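# Press a loose jar's lid until it snaps on

## Task

A jar stands free on the table with its lid not yet seated. Push the lid down firmly until it clicks onto the jar around its whole edge and sits level on the rim; if one side seats first, press on the side that is still raised. Never let the wrist camera or its bracket (on the little-finger side, at the heel of the palm) touch the lid while pressing, or the task fails. At the end the jar must be upright on the table, and neither jar nor lid may still be moving. A result that holds only because the robot is holding it does not count. Release and pull the hands away when finished.

## Robot and tools

ROBOT. Two arms, left_arm and right_arm, face each other across the table; left_arm's base is on the +y side. Both carry an identical five-finger right hand, so hand axes and numbers mean the same on each. The wrist camera and a rigid bracket sit at the wrist on the little-finger side. They stand 0.03 m beyond the hand point along +y and reach 0.11 m across the palm, so they can strike the lid if you press with the heel of the hand.

FRAMES. The state line reports each hand point in a shared scene frame: origin on the table top midway between the arm bases, table surface at z = 0, +z up, positions in metres, orientation as quaternion wxyz, plus linear (m/s) and angular (rad/s) velocity. Printed positions can be a little off, more at long reach. The hand point lies 0.05 m in front of the palm where index pad and thumb tip meet in a pinch. Its own axes: +z along straightened fingers (which extend 0.06-0.07 m past it), +y out of the palm, +x across the palm toward the little finger.

execute_actions. Argument "actions" is a list holding at most one item; optional "pictures" (boolean) toggles images. An empty list just reports state. An item with "rows" (1 to 15 rows) and "steps" (up to 15, default 15; each step 1/30 s) applies one row per step, repeating the final row if steps outnumber rows. An item with only "steps" (up to 300) is a wait counted from the previous result. A refused call moves nothing.

ROW LAYOUT. Every row is a single list of 28 numbers, each in [-1, 1], covering both arms even if one is idle: left_arm dx, dy, dz, rx, ry, rz, then left_gripper little, ring, middle, index, thumb_bend, thumb_turn, force_limit, speed; then the same 14 for right_arm and right_gripper. dx..rz are an offset, not a pose: expressed in the hand point's own axes, measured from the pose printed in the latest result showing that arm (or from the actual pose if no such result exists yet, and for second and later calls in one reply). Every row is an offset from that same reference, not from the prior row. Scale: 1.0 equals 0.6 m or 180 degrees; rx, ry, rz form one rotation vector. All-zero offsets drive the arm back to the reference, so they are not a pause.

HAND NUMBERS (absolute targets). Fingers: +1 straight, -1 curled into the palm. thumb_bend: +1 straight, -1 bent. thumb_turn: +1 beside the palm, -1 opposite the fingers. A pinch is roughly index -0.22, thumb_bend -0.75, thumb_turn -0.57. force_limit maps -1..+1 to about 0..10 N fingertip force (0..15 N for the two thumb motors) and only stops closing. speed maps -1..+1 to nearly still..full (full travel in 0.6 s). No value means "unchanged": to keep a hand as is, resend its last eight numbers, or before any, its hand_measured six plus hand_force_limit and hand_speed. A motor moves only when its target changes by 0.01 or more, then locks.

move. "target" is one 28-number row as above (offsets, same reference rules). "speed" is path top speed in m/s, 0.002 to 0.5 (default 0.25); rotation is capped at twice that in rad/s. Paths are straight, 0.5 to 10 s, end together, and ignore obstacles. Optional "stop_force" (9 to 40 N, one value for both arms, not allowed in the first 0.2 s): an arm stops when its wrist sensor feels that much extra push along its direction of travel, then backs off two steps and holds. Use it with a very slow speed when pressing; do not rely on it when the hand rotates, and omit it when withdrawing from contact. The result adds a "move:" line: ending done, off_target, moving, held, fault or contact; limits=paced (pose clipped) or limits=held (steps blocked); and each hand point's remaining distance.



MOTION LIMITS. Each step the command is clipped to within 100 mm and 16 degrees of the measured pose; motion trails commands by about 0.17 s; position wins over orientation if both can't be met. Large moves may fall short: check the result and send the remainder. The simulation keeps running while you reply.

RESULT LINES. "pose unreachable" means the clearance check altered or blocked that arm's command; HELD flags such steps. "Hand target" shows where each arm is currently being driven. hand_measured, hand_stopped_by (moving, target, force, stalled, fault) and hand_load_n (positive when pushed open) list six motors in command order. Wrist force and torque are in the hand's own axes, have offsets up to about 4 N, noise, and saturate near 50 N; a pressing arm reads force pointing back from the surface. Joint torques are noisy and offset. MOTOR HOT appears at 70 C; at 85 C the arm brakes until cooled.

AVOID. Arms are stiff: commanding even slightly past a firm contact can trip a fault. Joint load limits are 132 N m (shoulders, elbow) and 24.6 N m (wrists); contact torque at a limit or 150 N external force freezes that arm for 10 s. Press the lid with fingers or palm centre, keeping the bracket clear; descend slowly with stop_force and raise force gradually. Don't tip the jar, push anything off the table, or let the arms collide or press on each other. Confirm with cameras that the lid is flat and everything is still, then open the hands, lift away, and finish.

Each tool is called after "Emit:" in YAML: its name, and indented under it one key for each argument.

Reference images:

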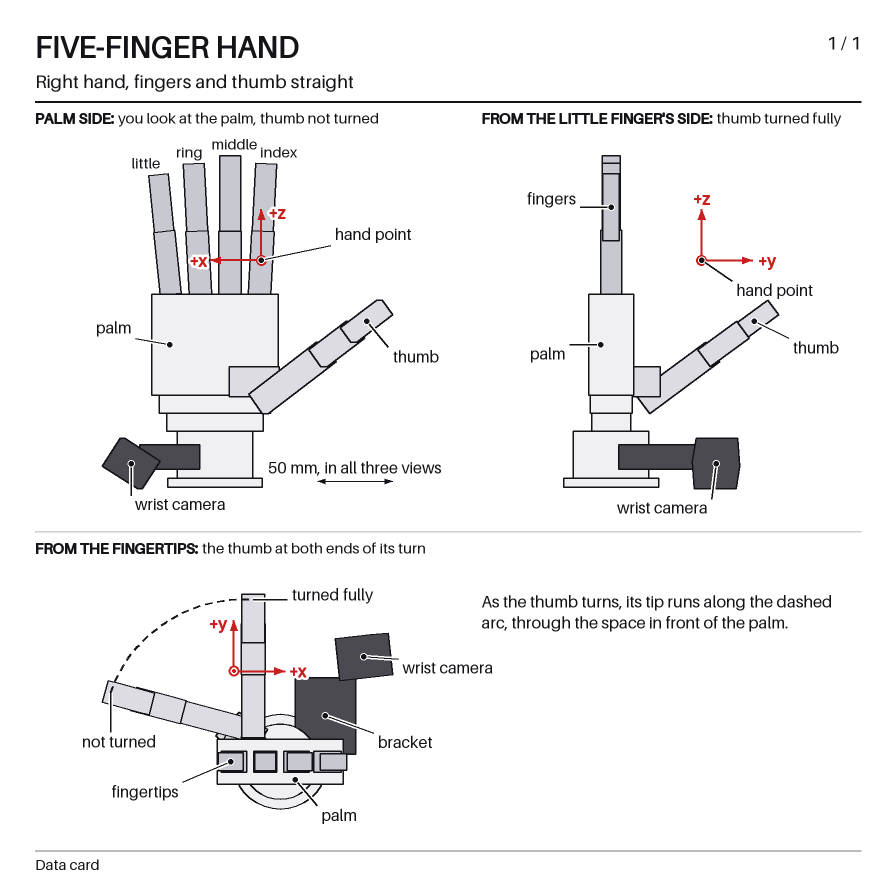

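## Session

Emit:
execute_actions:
  actions: []

Scene clock: 0.00 s of 5400.00 s.
left_arm: end_effector_position=(+0.3242, +0.5216, +0.4734) hand_measured=(+1.000, +1.000, +1.000, +1.000, +1.000, +1.000) hand_load_n=(+0.0, +0.0, +0.0, +0.0, +0.0, +0.0) hand_stopped_by=(target, target, target, target, target, target) hand_force_limit=0.00 hand_speed=-0.80 end_effector_quat_wxyz=(+0.001, +0.286, +0.958, -0.005) end_effector_velocity=(+0.000, -0.000, +0.000) end_effector_angular_velocity=(-0.002, -0.001, -0.000) | right_arm: end_effector_position=(+0.0745, -0.2346, +0.4845) hand_measured=(+1.000, +1.000, +1.000, +1.000, +1.000, +1.000) hand_load_n=(+0.0, +0.0, +0.0, +0.0, +0.0, +0.0) hand_stopped_by=(target, target, target, target, target, target) hand_force_limit=0.00 hand_speed=-0.80 end_effector_quat_wxyz=(+0.008, -0.395, +0.919, -0.013) end_effector_velocity=(-0.000, -0.000, +0.000) end_effector_angular_velocity=(+0.002, -0.003, -0.000)
Joint positions: left_arm=[ 0.525 -1.747  1.371  1.939  1.579 -1.872] | right_arm=[-1.174 -1.722  1.316  1.964  1.598 -1.901]
Joint velocities: left_arm=[-0.    -0.    -0.001 -0.     0.     0.   ] | right_arm=[-0.    -0.001 -0.001 -0.001 -0.     0.   ]
Joint torques (N m, as the arm reports them, + toward a larger angle): no reading
Motor temperatures (°C, as the motors report them): left_arm=[25 25 24 31 29 33] | right_arm=[27 25 26 32 31 37]
Wrist force (N, on the end effector, along its own x y z axes, offset not removed): no reading
Wrist torque (N m, same axes, about the end effector's origin, offset not removed): no reading
Hand target (left_arm): +0.324, +0.522, +0.473; +0.001, +0.286, +0.958, -0.005
Hand target (right_arm): +0.075, -0.235, +0.485; +0.008, -0.395, +0.919, -0.013

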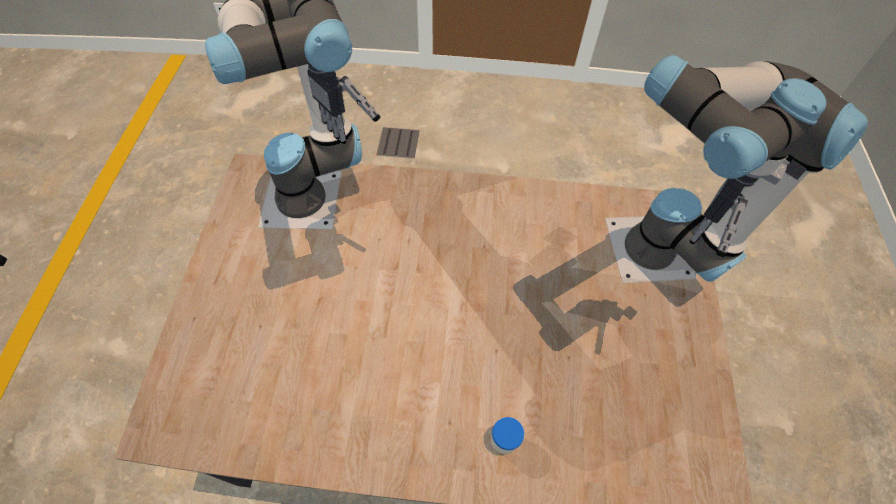

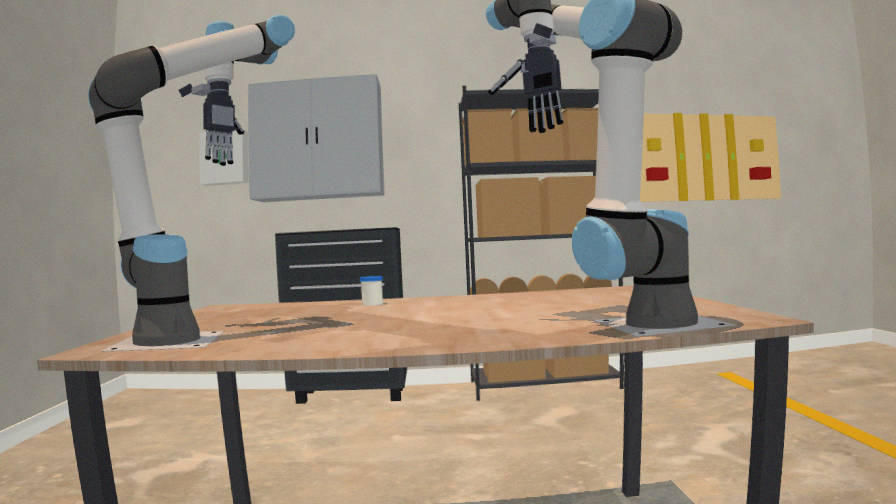

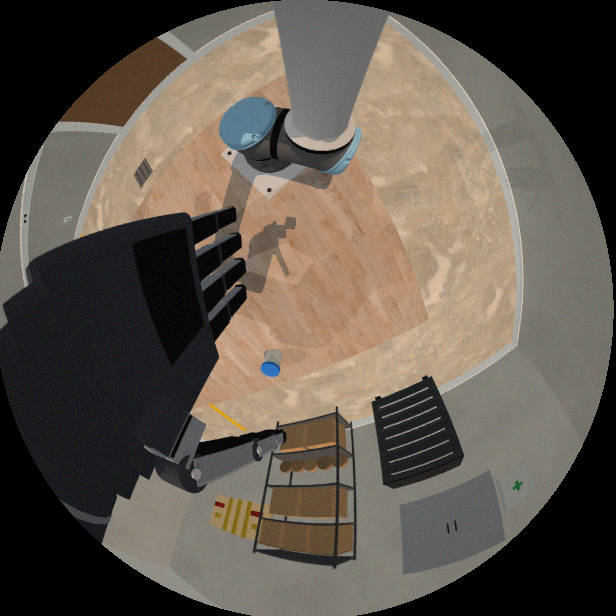

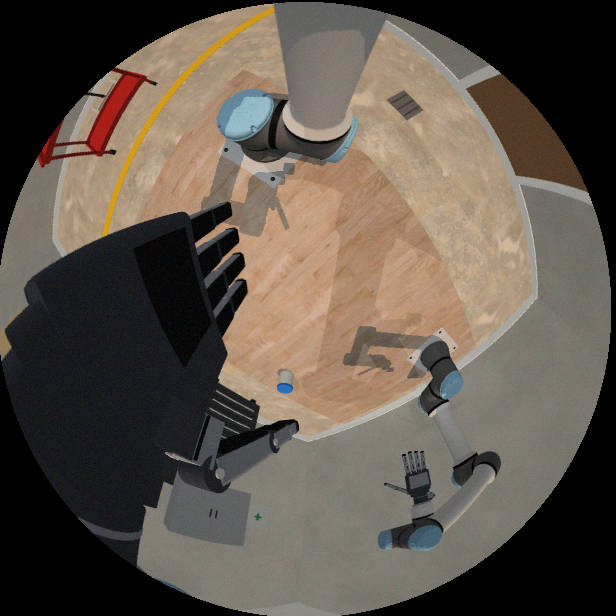

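Emit:
move:
  target: [-0.543,-0.142,0.4,0,0,0,-1,-1,-1,-1,1,1,0,0.5,0,0,0,0,0,0,1,1,1,1,1,1,0,-0.8]
  speed: 0.4

Emit:
zoom_image:
  camera: "cam_low"
  region: [250,130,470,320]

Scene clock: 7.20 s of 5400.00 s.
left_arm: end_effector_position=(+0.5490, +0.2691, +0.2360) hand_measured=(-1.000, -1.000, -1.000, -1.000, +1.000, +1.000) hand_load_n=(+0.0, +0.0, +0.0, +0.0, +0.0, +0.0) hand_stopped_by=(target, target, target, target, target, target) hand_force_limit=0.00 hand_speed=0.50 end_effector_quat_wxyz=(+0.001, +0.286, +0.958, -0.005) end_effector_velocity=(+0.002, -0.001, -0.001) end_effector_angular_velocity=(+0.003, +0.003, -0.000) | right_arm: end_effector_position=(+0.0745, -0.2346, +0.4845) hand_measured=(+1.000, +1.000, +1.000, +1.000, +1.000, +1.000) hand_load_n=(+0.0, +0.0, +0.0, +0.0, +0.0, +0.0) hand_stopped_by=(target, target, target, target, target, target) hand_force_limit=0.00 hand_speed=-0.80 end_effector_quat_wxyz=(+0.008, -0.395, +0.919, -0.013) end_effector_velocity=(+0.000, -0.000, -0.000) end_effector_angular_velocity=(-0.000, -0.000, -0.001)
Joint positions: left_arm=[ 0.549 -0.97   1.035  1.498  1.579 -1.848] | right_arm=[-1.174 -1.722  1.316  1.964  1.598 -1.901]
Joint velocities: left_arm=[ 0.001  0.009 -0.012  0.006  0.001  0.001] | right_arm=[-0.001 -0.     0.    -0.     0.    -0.   ]
Joint torques (N m, as the arm reports them, + toward a larger angle): left_arm=[ 13.39 -32.19 -28.04   3.67   2.63   2.56] | right_arm=[  0.17 -11.56 -13.43   2.18   0.31   0.25]
Motor temperatures (°C, as the motors report them): left_arm=[25 25 24 31 29 33] | right_arm=[27 25 26 32 31 37]
Wrist force (N, on the end effector, along its own x y z axes, offset not removed): left_arm=[0.6 -0.6 -2.0] | right_arm=[-0.6 -3.2 -0.7]
Wrist torque (N m, same axes, about the end effector's origin, offset not removed): left_arm=[-0.03 -0.10 -0.04] | right_arm=[-0.07 0.40 -0.41]
Hand target (left_arm): +0.549, +0.269, +0.236; +0.001, +0.286, +0.958, -0.005
Hand target (right_arm): +0.075, -0.235, +0.485; +0.008, -0.395, +0.919, -0.013
Off the commanded pose (left_arm): 0.001 m, 0 deg.
Off the commanded pose (right_arm): 0.000 m, 0 deg.
After step 90, 2.37 s passed at rest.
move: done

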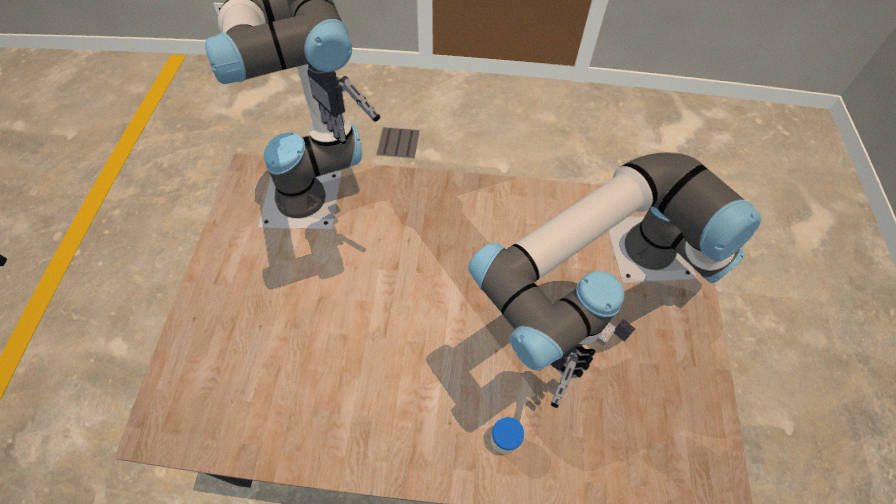

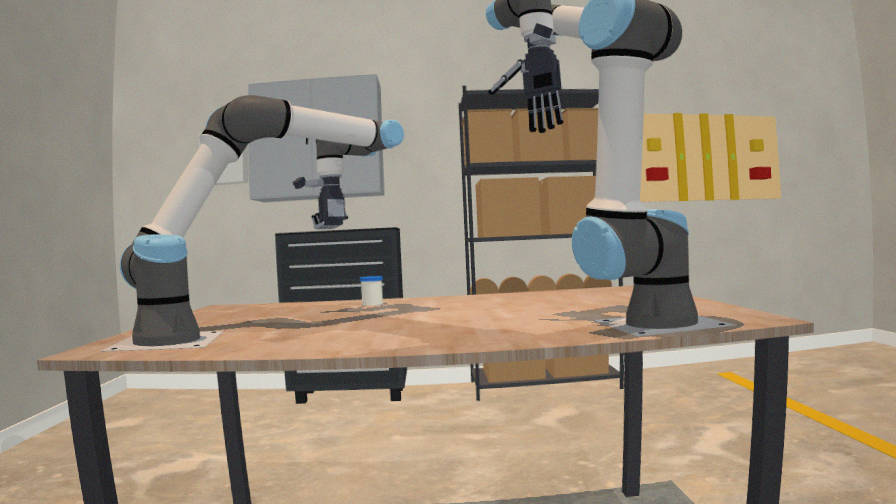

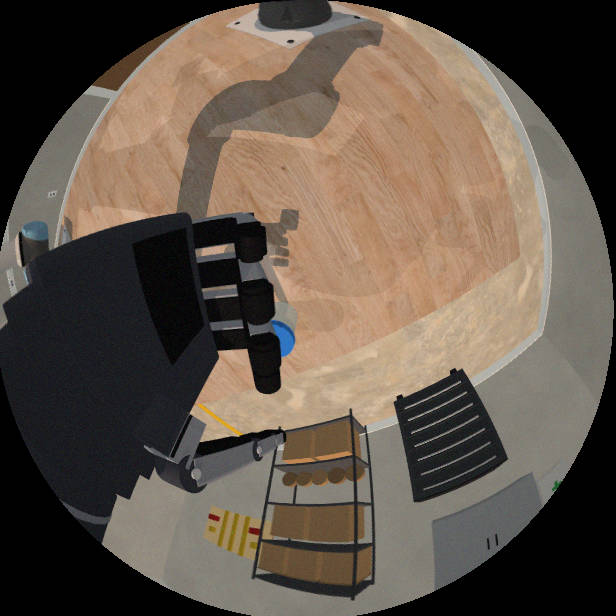

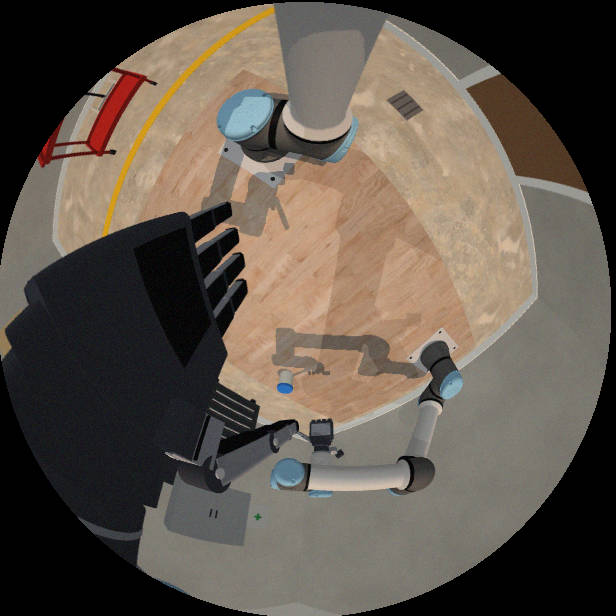

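Region (250, 130, 470, 320) of cam_low's 896x504 image, scaled by 2.291, with more detail than that image has; it fills the top 435 rows of this view, and the rest is white.

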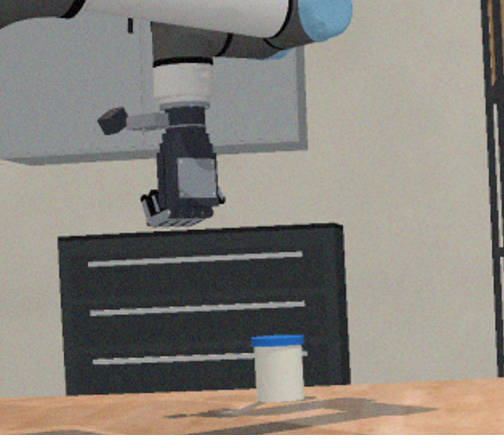

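Emit:
move:
  target: [-0.21,0,0.185,0,0,0,-1,-1,-1,-1,1,1,0,0.5,0,0,0,0,0,0,1,1,1,1,1,1,0,-0.8]

Emit:
zoom_image:
  camera: "cam_low"
  region: [310,200,430,320]

Emit:
zoom_image:
  camera: "cam_right_wrist"
  region: [230,350,350,470]

Scene clock: 11.03 s of 5400.00 s.
left_arm: end_effector_position=(+0.6538, +0.1989, +0.1257) hand_measured=(-1.000, -1.000, -1.000, -1.000, +1.000, +1.000) hand_load_n=(+0.0, +0.0, +0.0, +0.0, +0.0, +0.0) hand_stopped_by=(target, target, target, target, target, target) hand_force_limit=0.00 hand_speed=0.50 end_effector_quat_wxyz=(+0.001, +0.286, +0.958, -0.005) end_effector_velocity=(+0.002, -0.002, -0.001) end_effector_angular_velocity=(+0.003, +0.005, +0.000) | right_arm: end_effector_position=(+0.0745, -0.2346, +0.4845) hand_measured=(+1.000, +1.000, +1.000, +1.000, +1.000, +1.000) hand_load_n=(+0.0, +0.0, +0.0, +0.0, +0.0, +0.0) hand_stopped_by=(target, target, target, target, target, target) hand_force_limit=0.00 hand_speed=-0.80 end_effector_quat_wxyz=(+0.008, -0.395, +0.919, -0.013) end_effector_velocity=(+0.000, -0.000, +0.000) end_effector_angular_velocity=(-0.000, -0.000, -0.000)
Joint positions: left_arm=[ 0.6   -0.521  0.513  1.571  1.579 -1.797] | right_arm=[-1.174 -1.722  1.316  1.964  1.598 -1.901]
Joint velocities: left_arm=[ 0.001  0.022 -0.038  0.022  0.002  0.001] | right_arm=[-0.     0.001 -0.001  0.001  0.    -0.   ]
Joint torques (N m, as the arm reports them, + toward a larger angle): left_arm=[ 13.79 -46.49 -26.87   3.85   2.57   2.53] | right_arm=[  0.24 -11.3  -13.2    2.25   0.35   0.19]
Motor temperatures (°C, as the motors report them): left_arm=[25 25 24 31 29 33] | right_arm=[27 25 26 32 31 37]
Wrist force (N, on the end effector, along its own x y z axes, offset not removed): left_arm=[-0.7 1.5 -1.3] | right_arm=[-0.3 -2.2 0.0]
Wrist torque (N m, same axes, about the end effector's origin, offset not removed): left_arm=[0.38 0.09 0.04] | right_arm=[-0.05 0.25 -0.49]
Hand target (left_arm): +0.654, +0.199, +0.126; +0.001, +0.286, +0.958, -0.005
Hand target (right_arm): +0.075, -0.235, +0.485; +0.008, -0.395, +0.919, -0.013
Off the commanded pose (left_arm): 0.000 m, 0 deg.
Off the commanded pose (right_arm): 0.000 m, 0 deg.
move: done

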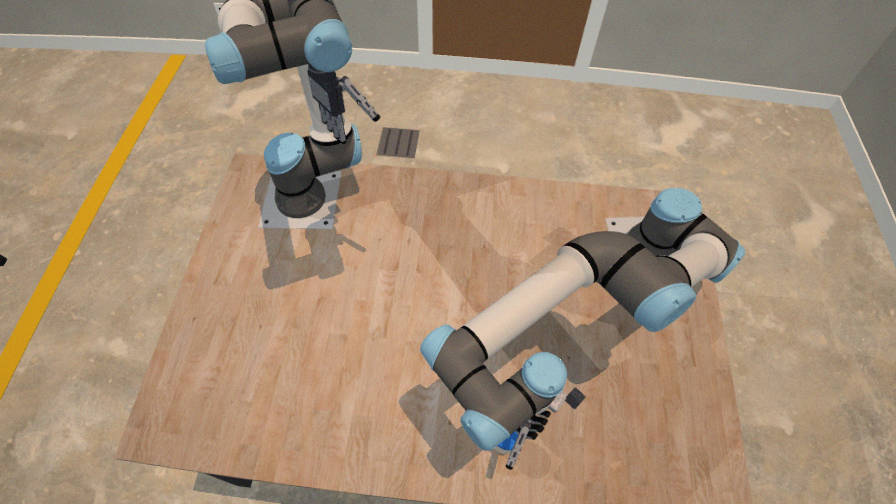

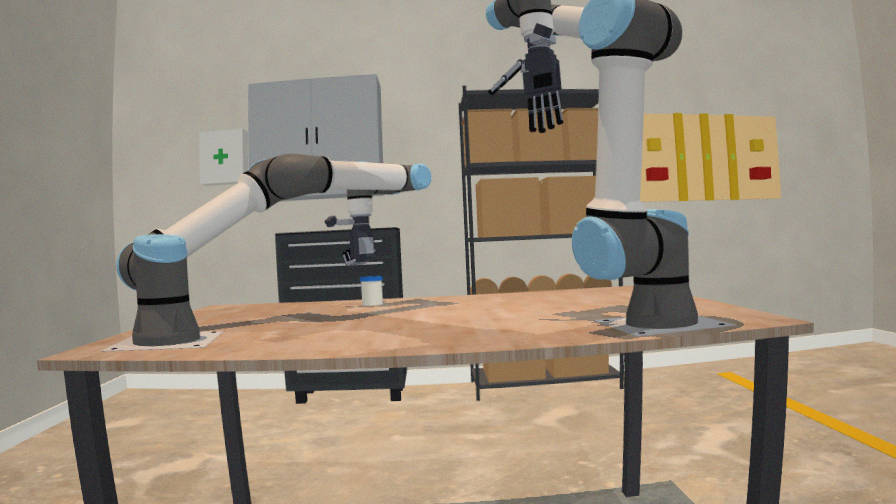

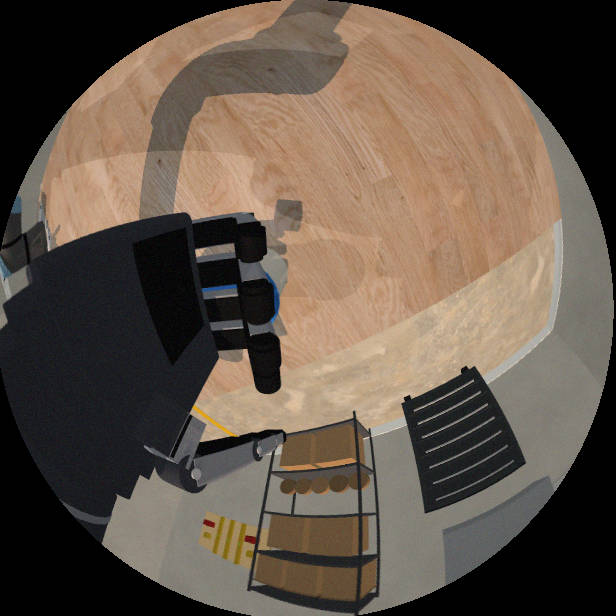

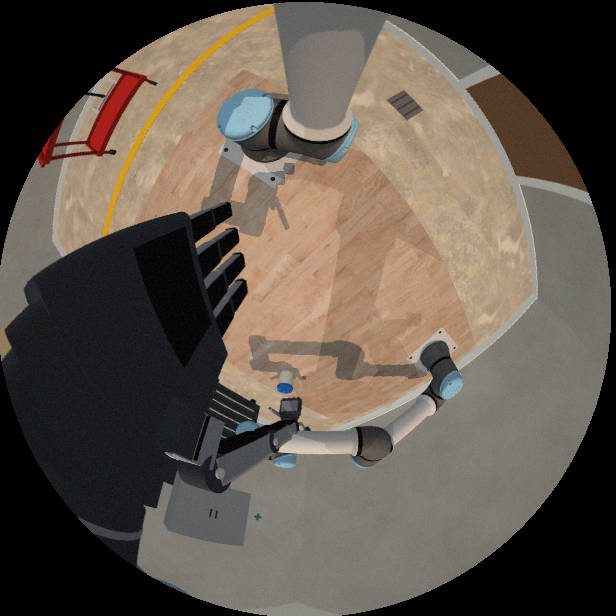

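Region (310, 200, 430, 320) of cam_low's 896x504 image, scaled by 4.200, with more detail than that image has.

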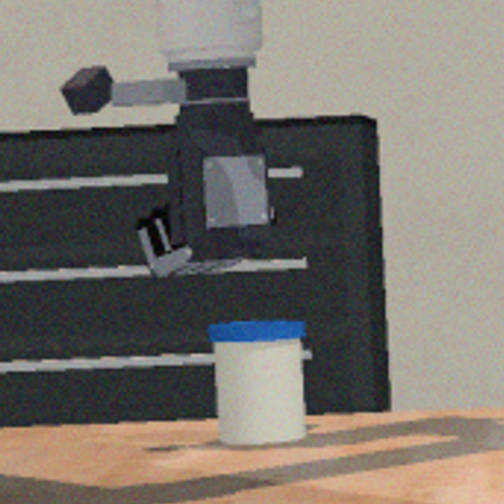

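Region (230, 350, 350, 470) of cam_right_wrist's 616x616 image, scaled by 4.200, with more detail than that image has.

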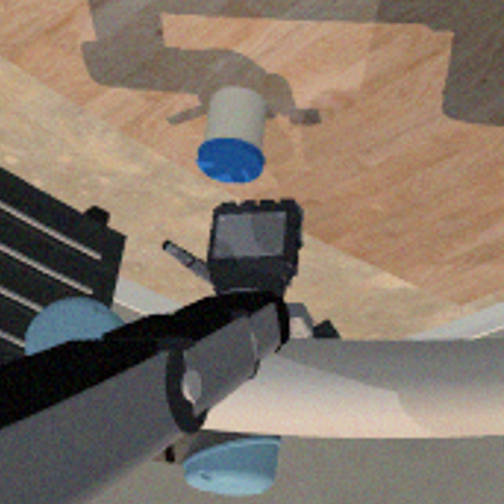

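Emit:
move:
  target: [-0.072,-0.162,0.01,-0.0654,-0.0654,0.497,-1,-1,-1,-1,1,1,0,0.5,0,0,0,0,0,0,1,1,1,1,1,1,0,-0.8]
  speed: 0.45

Emit:
zoom_image:
  camera: "cam_low"
  region: [310,200,430,320]

Emit:
zoom_image:
  camera: "cam_right_wrist"
  region: [240,350,330,440]

Scene clock: 17.60 s of 5400.00 s.
left_arm: end_effector_position=(+0.6366, +0.0940, +0.1209) hand_measured=(-1.000, -1.000, -1.000, -1.000, +1.000, +1.000) hand_load_n=(+0.0, +0.0, +0.0, +0.0, +0.0, +0.0) hand_stopped_by=(target, target, target, target, target, target) hand_force_limit=0.00 hand_speed=0.50 end_effector_quat_wxyz=(+0.120, +0.871, +0.472, +0.059) end_effector_velocity=(+0.000, -0.000, -0.001) end_effector_angular_velocity=(+0.000, -0.000, -0.013) | right_arm: end_effector_position=(+0.0745, -0.2346, +0.4845) hand_measured=(+1.000, +1.000, +1.000, +1.000, +1.000, +1.000) hand_load_n=(+0.0, +0.0, +0.0, +0.0, +0.0, +0.0) hand_stopped_by=(target, target, target, target, target, target) hand_force_limit=0.00 hand_speed=-0.80 end_effector_quat_wxyz=(+0.008, -0.395, +0.919, -0.013) end_effector_velocity=(+0.000, +0.000, +0.000) end_effector_angular_velocity=(+0.001, -0.001, +0.000)
Joint positions: left_arm=[ 0.572 -0.712  0.888  1.134  1.513 -0.25 ] | right_arm=[-1.174 -1.722  1.316  1.964  1.598 -1.901]
Joint velocities: left_arm=[ 0.003  0.002 -0.002 -0.001  0.004  0.016] | right_arm=[ 0.001  0.    -0.001 -0.001 -0.001  0.001]
Joint torques (N m, as the arm reports them, + toward a larger angle): left_arm=[ 13.69 -41.45 -27.74   0.48   2.89   2.4 ] | right_arm=[ -0.01 -11.54 -13.8    2.24   0.3    0.26]
Motor temperatures (°C, as the motors report them): left_arm=[25 25 24 31 29 33] | right_arm=[27 25 26 32 31 37]
Wrist force (N, on the end effector, along its own x y z axes, offset not removed): left_arm=[-1.3 0.4 -0.5] | right_arm=[0.1 -4.1 2.0]
Wrist torque (N m, same axes, about the end effector's origin, offset not removed): left_arm=[0.08 0.29 0.02] | right_arm=[-0.33 0.20 -0.30]
Hand target (left_arm): +0.637, +0.094, +0.121; +0.120, +0.872, +0.472, +0.059
Hand target (right_arm): +0.075, -0.235, +0.485; +0.008, -0.395, +0.919, -0.013
Off the commanded pose (left_arm): 0.000 m, 0 deg.
Off the commanded pose (right_arm): 0.000 m, 0 deg.
After step 90, 1.10 s passed at rest.
move: done

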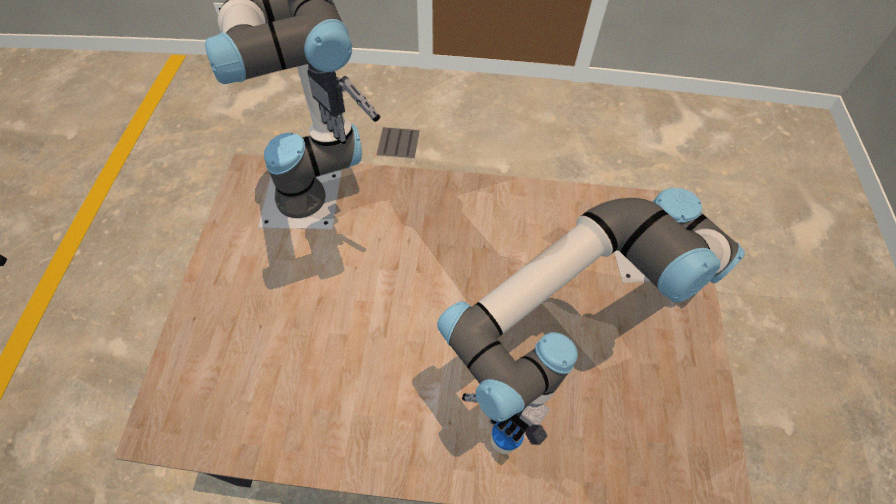

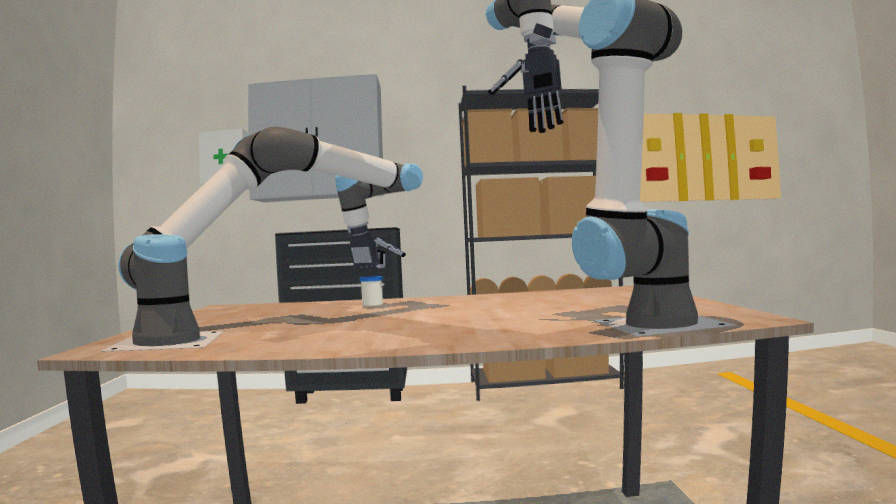

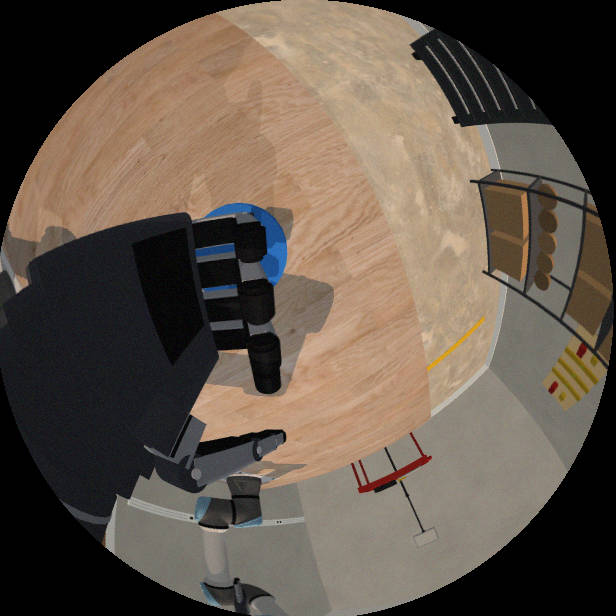

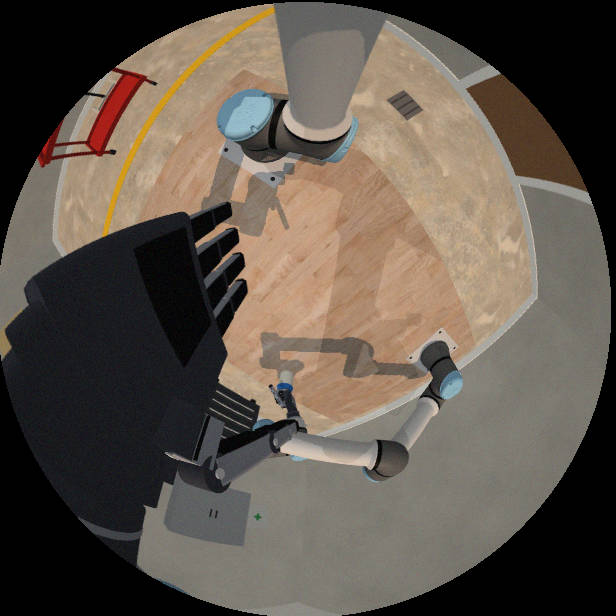

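Region (310, 200, 430, 320) of cam_low's 896x504 image, scaled by 4.200, with more detail than that image has.

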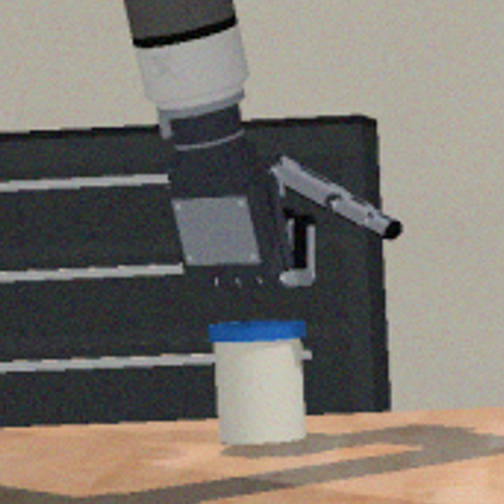

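Region (240, 350, 330, 440) of cam_right_wrist's 616x616 image, scaled by 5.600, with more detail than that image has.

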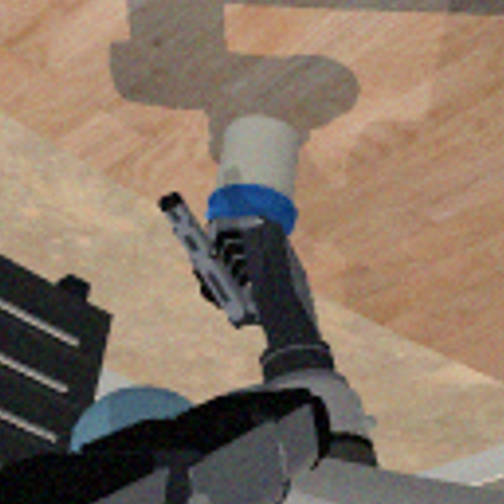

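Emit:
move:
  target: [0.02,0.009,0.036,0,0,0,-1,-1,-1,-1,1,1,0,0.5,0,0,0,0,0,0,1,1,1,1,1,1,0,-0.8]
  speed: 0.06

Emit:
move:
  target: [0,-0.0066,0.024,0,0,0,-1,-1,-1,-1,1,1,0,0.5,0,0,0,0,0,0,1,1,1,1,1,1,0,-0.8]
  speed: 0.005
  stop_force: 20

Emit:
zoom_image:
  camera: "cam_low"
  region: [340,250,400,310]

Emit:
zoom_image:
  camera: "cam_high"
  region: [460,390,560,470]

Scene clock: 21.77 s of 5400.00 s.
left_arm: end_effector_position=(+0.6520, +0.0978, +0.1016) hand_measured=(-1.000, -1.000, -1.000, -1.000, +1.000, +1.000) hand_load_n=(+0.0, +0.0, +0.0, +0.0, +0.0, +0.0) hand_stopped_by=(target, target, target, target, target, target) hand_force_limit=0.00 hand_speed=0.50 end_effector_quat_wxyz=(+0.120, +0.871, +0.472, +0.059) end_effector_velocity=(+0.001, +0.001, -0.002) end_effector_angular_velocity=(+0.002, +0.002, -0.000) | right_arm: end_effector_position=(+0.0745, -0.2346, +0.4845) hand_measured=(+1.000, +1.000, +1.000, +1.000, +1.000, +1.000) hand_load_n=(+0.0, +0.0, +0.0, +0.0, +0.0, +0.0) hand_stopped_by=(target, target, target, target, target, target) hand_force_limit=0.00 hand_speed=-0.80 end_effector_quat_wxyz=(+0.008, -0.395, +0.919, -0.013) end_effector_velocity=(-0.000, -0.000, +0.000) end_effector_angular_velocity=(-0.000, -0.002, +0.001)
Joint positions: left_arm=[ 0.594 -0.67   0.859  1.119  1.519 -0.228] | right_arm=[-1.174 -1.722  1.316  1.964  1.598 -1.901]
Joint velocities: left_arm=[ 0.002  0.005 -0.004  0.001  0.001  0.002] | right_arm=[ 0.001 -0.001 -0.001 -0.001  0.001  0.   ]
Joint torques (N m, as the arm reports them, + toward a larger angle): left_arm=[ 13.71 -42.94 -27.64   0.28   2.64   2.44] | right_arm=[  0.13 -11.23 -13.53   2.15   0.38   0.26]
Motor temperatures (°C, as the motors report them): left_arm=[25 25 24 31 29 33] | right_arm=[27 25 26 32 31 37]
Wrist force (N, on the end effector, along its own x y z axes, offset not removed): left_arm=[-0.2 2.9 -0.6] | right_arm=[-1.4 -4.9 2.3]
Wrist torque (N m, same axes, about the end effector's origin, offset not removed): left_arm=[0.50 -0.01 0.08] | right_arm=[-0.53 0.28 -0.30]
Hand target (left_arm): +0.652, +0.098, +0.101; +0.119, +0.871, +0.472, +0.059
Hand target (right_arm): +0.075, -0.235, +0.485; +0.008, -0.395, +0.919, -0.013
Off the commanded pose (left_arm): 0.000 m, 0 deg.
Off the commanded pose (right_arm): 0.000 m, 0 deg.
After step 90, 0.27 s passed at rest.
move: done

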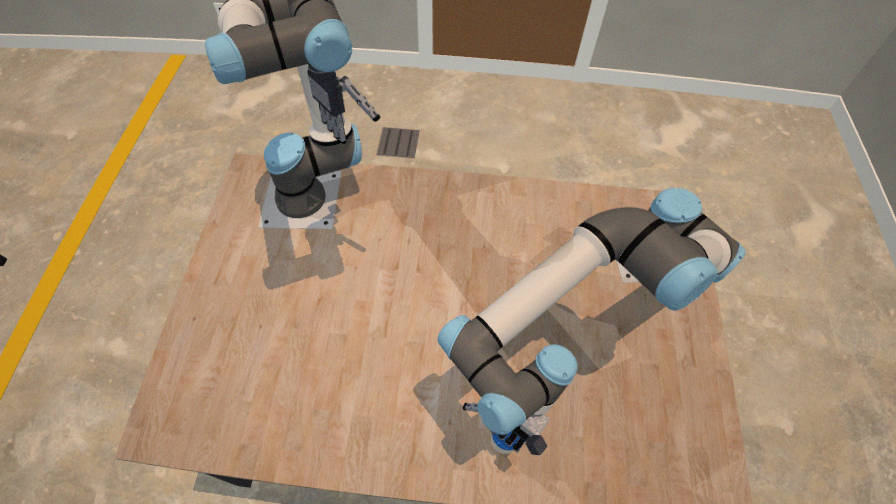

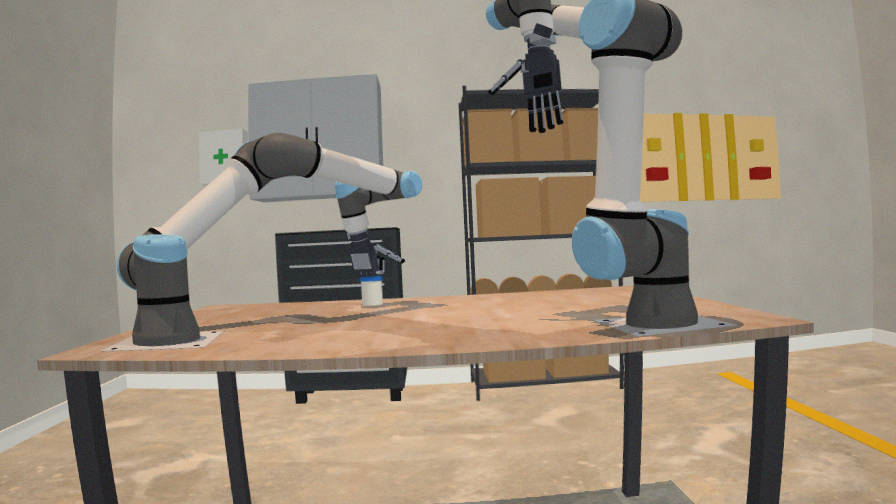

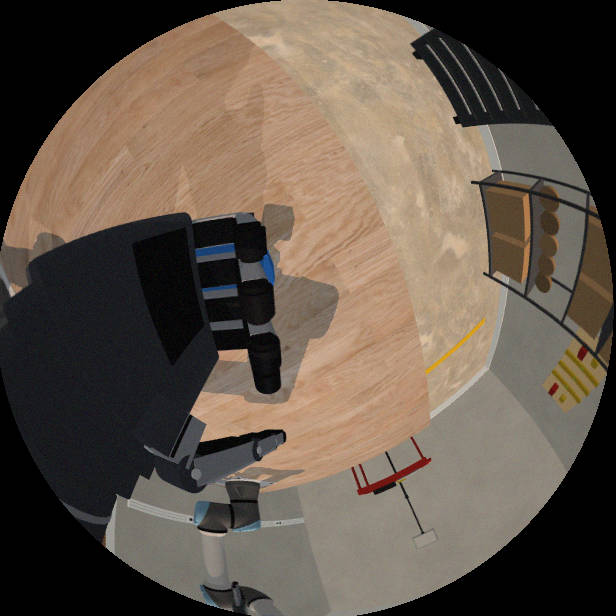

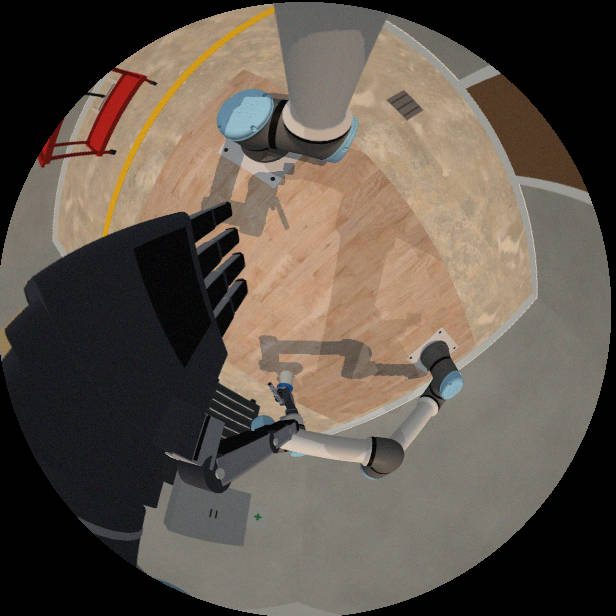

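Scene clock: 23.87 s of 5400.00 s.
left_arm: end_effector_position=(+0.6519, +0.0977, +0.0930) hand_measured=(-1.000, -1.000, -1.000, -1.000, +1.000, +1.000) hand_load_n=(-0.5, +0.0, +0.0, -1.0, +0.0, +0.0) hand_stopped_by=(target, target, target, target, target, target) hand_force_limit=0.00 hand_speed=0.50 end_effector_quat_wxyz=(+0.119, +0.871, +0.472, +0.059) end_effector_velocity=(+0.000, -0.000, +0.001) end_effector_angular_velocity=(-0.001, -0.001, +0.000) | right_arm: end_effector_position=(+0.0745, -0.2346, +0.4845) hand_measured=(+1.000, +1.000, +1.000, +1.000, +1.000, +1.000) hand_load_n=(+0.0, +0.0, +0.0, +0.0, +0.0, +0.0) hand_stopped_by=(target, target, target, target, target, target) hand_force_limit=0.00 hand_speed=-0.80 end_effector_quat_wxyz=(+0.008, -0.395, +0.919, -0.013) end_effector_velocity=(+0.000, +0.000, -0.000) end_effector_angular_velocity=(-0.001, +0.001, -0.000)
Joint positions: left_arm=[ 0.594 -0.665  0.872  1.101  1.519 -0.229] | right_arm=[-1.174 -1.722  1.316  1.964  1.598 -1.901]
Joint velocities: left_arm=[ 0.    -0.    -0.002  0.002 -0.     0.   ] | right_arm=[ 0.001  0.001 -0.    -0.     0.     0.001]
Joint torques (N m, as the arm reports them, + toward a larger angle): left_arm=[-10.67 -41.74 -19.19   2.94  -2.83  -2.35] | right_arm=[  0.2  -11.43 -13.68   2.23   0.3    0.22]
Motor temperatures (°C, as the motors report them): left_arm=[25 25 24 31 29 33] | right_arm=[27 25 26 32 31 37]
Wrist force (N, on the end effector, along its own x y z axes, offset not removed): left_arm=[-2.5 8.4 -27.8] | right_arm=[-0.8 -5.0 -1.0]
Wrist torque (N m, same axes, about the end effector's origin, offset not removed): left_arm=[1.93 0.78 -0.09] | right_arm=[-0.27 0.42 -0.30]
Hand target (left_arm): +0.652, +0.098, +0.093; +0.120, +0.871, +0.472, +0.059
Hand target (right_arm): +0.075, -0.235, +0.485; +0.008, -0.395, +0.919, -0.013
Off the commanded pose (left_arm): 0.006 m, 0 deg.
Off the commanded pose (right_arm): 0.000 m, 0 deg.
move: contact (left_arm)

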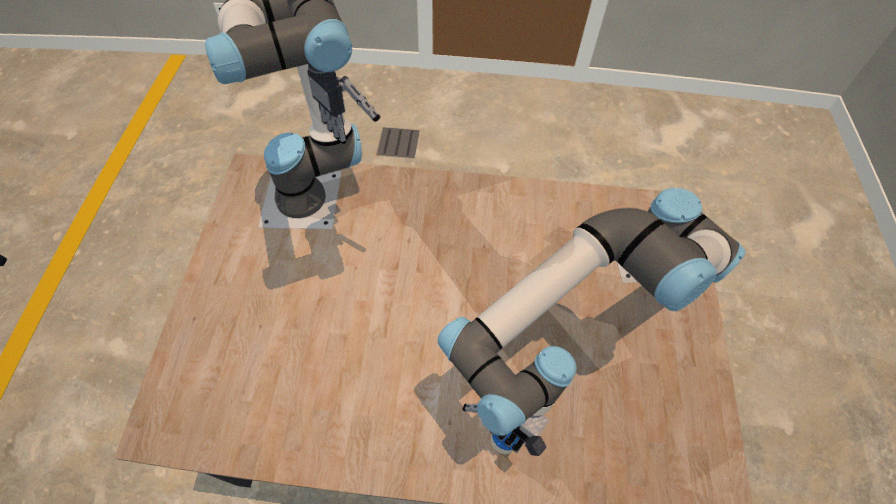

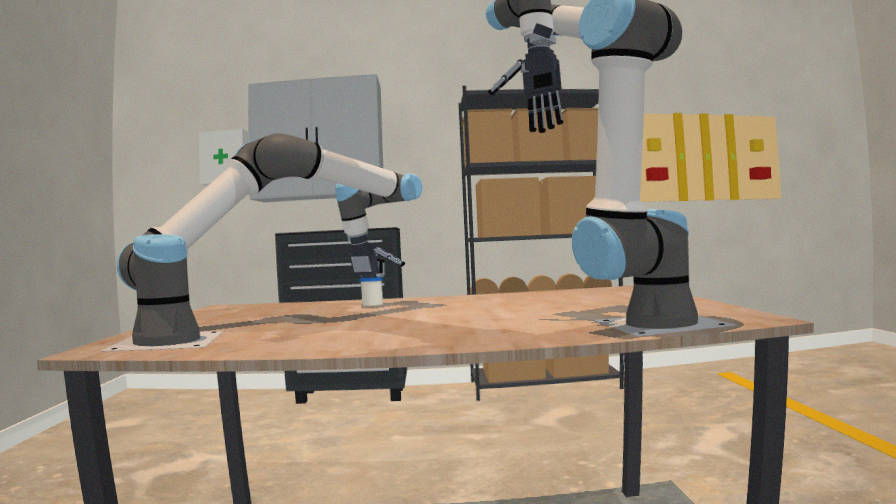

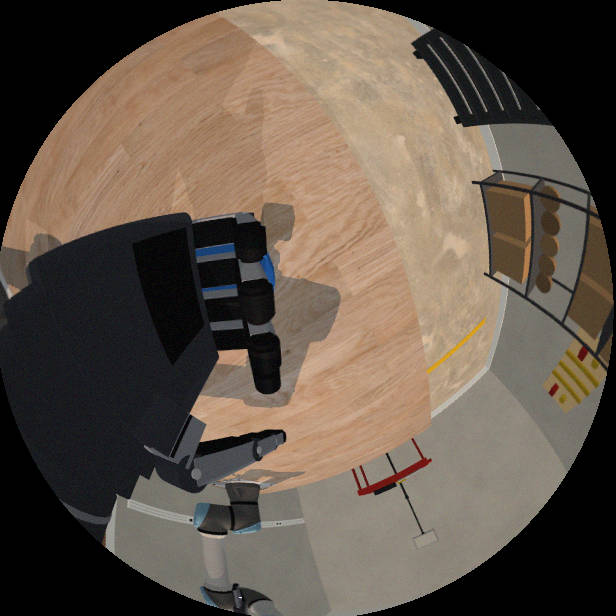

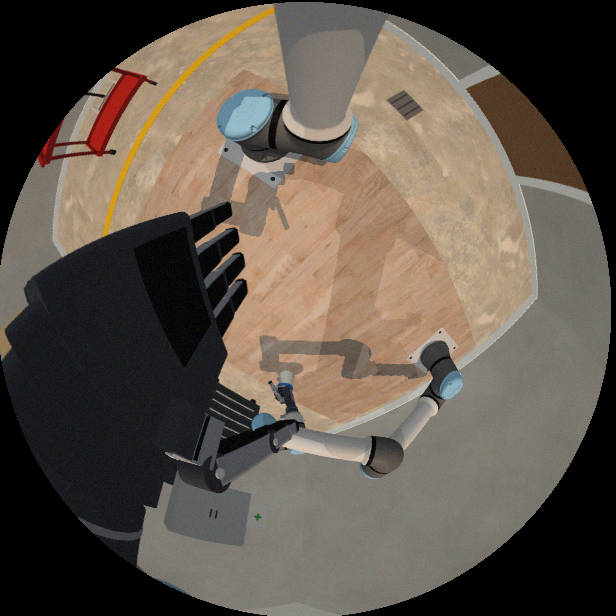

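Region (340, 250, 400, 310) of cam_low's 896x504 image, scaled by 8.400, with more detail than that image has.

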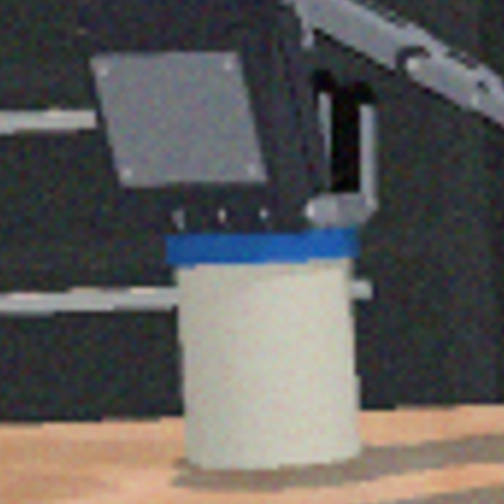

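Region (460, 390, 560, 470) of cam_high's 896x504 image, scaled by 5.040, with more detail than that image has; it fills the top 403 rows of this view, and the rest is white.

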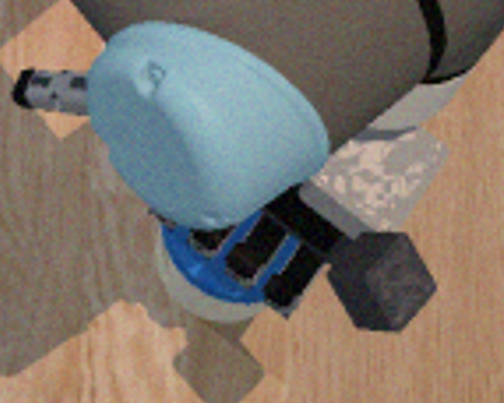

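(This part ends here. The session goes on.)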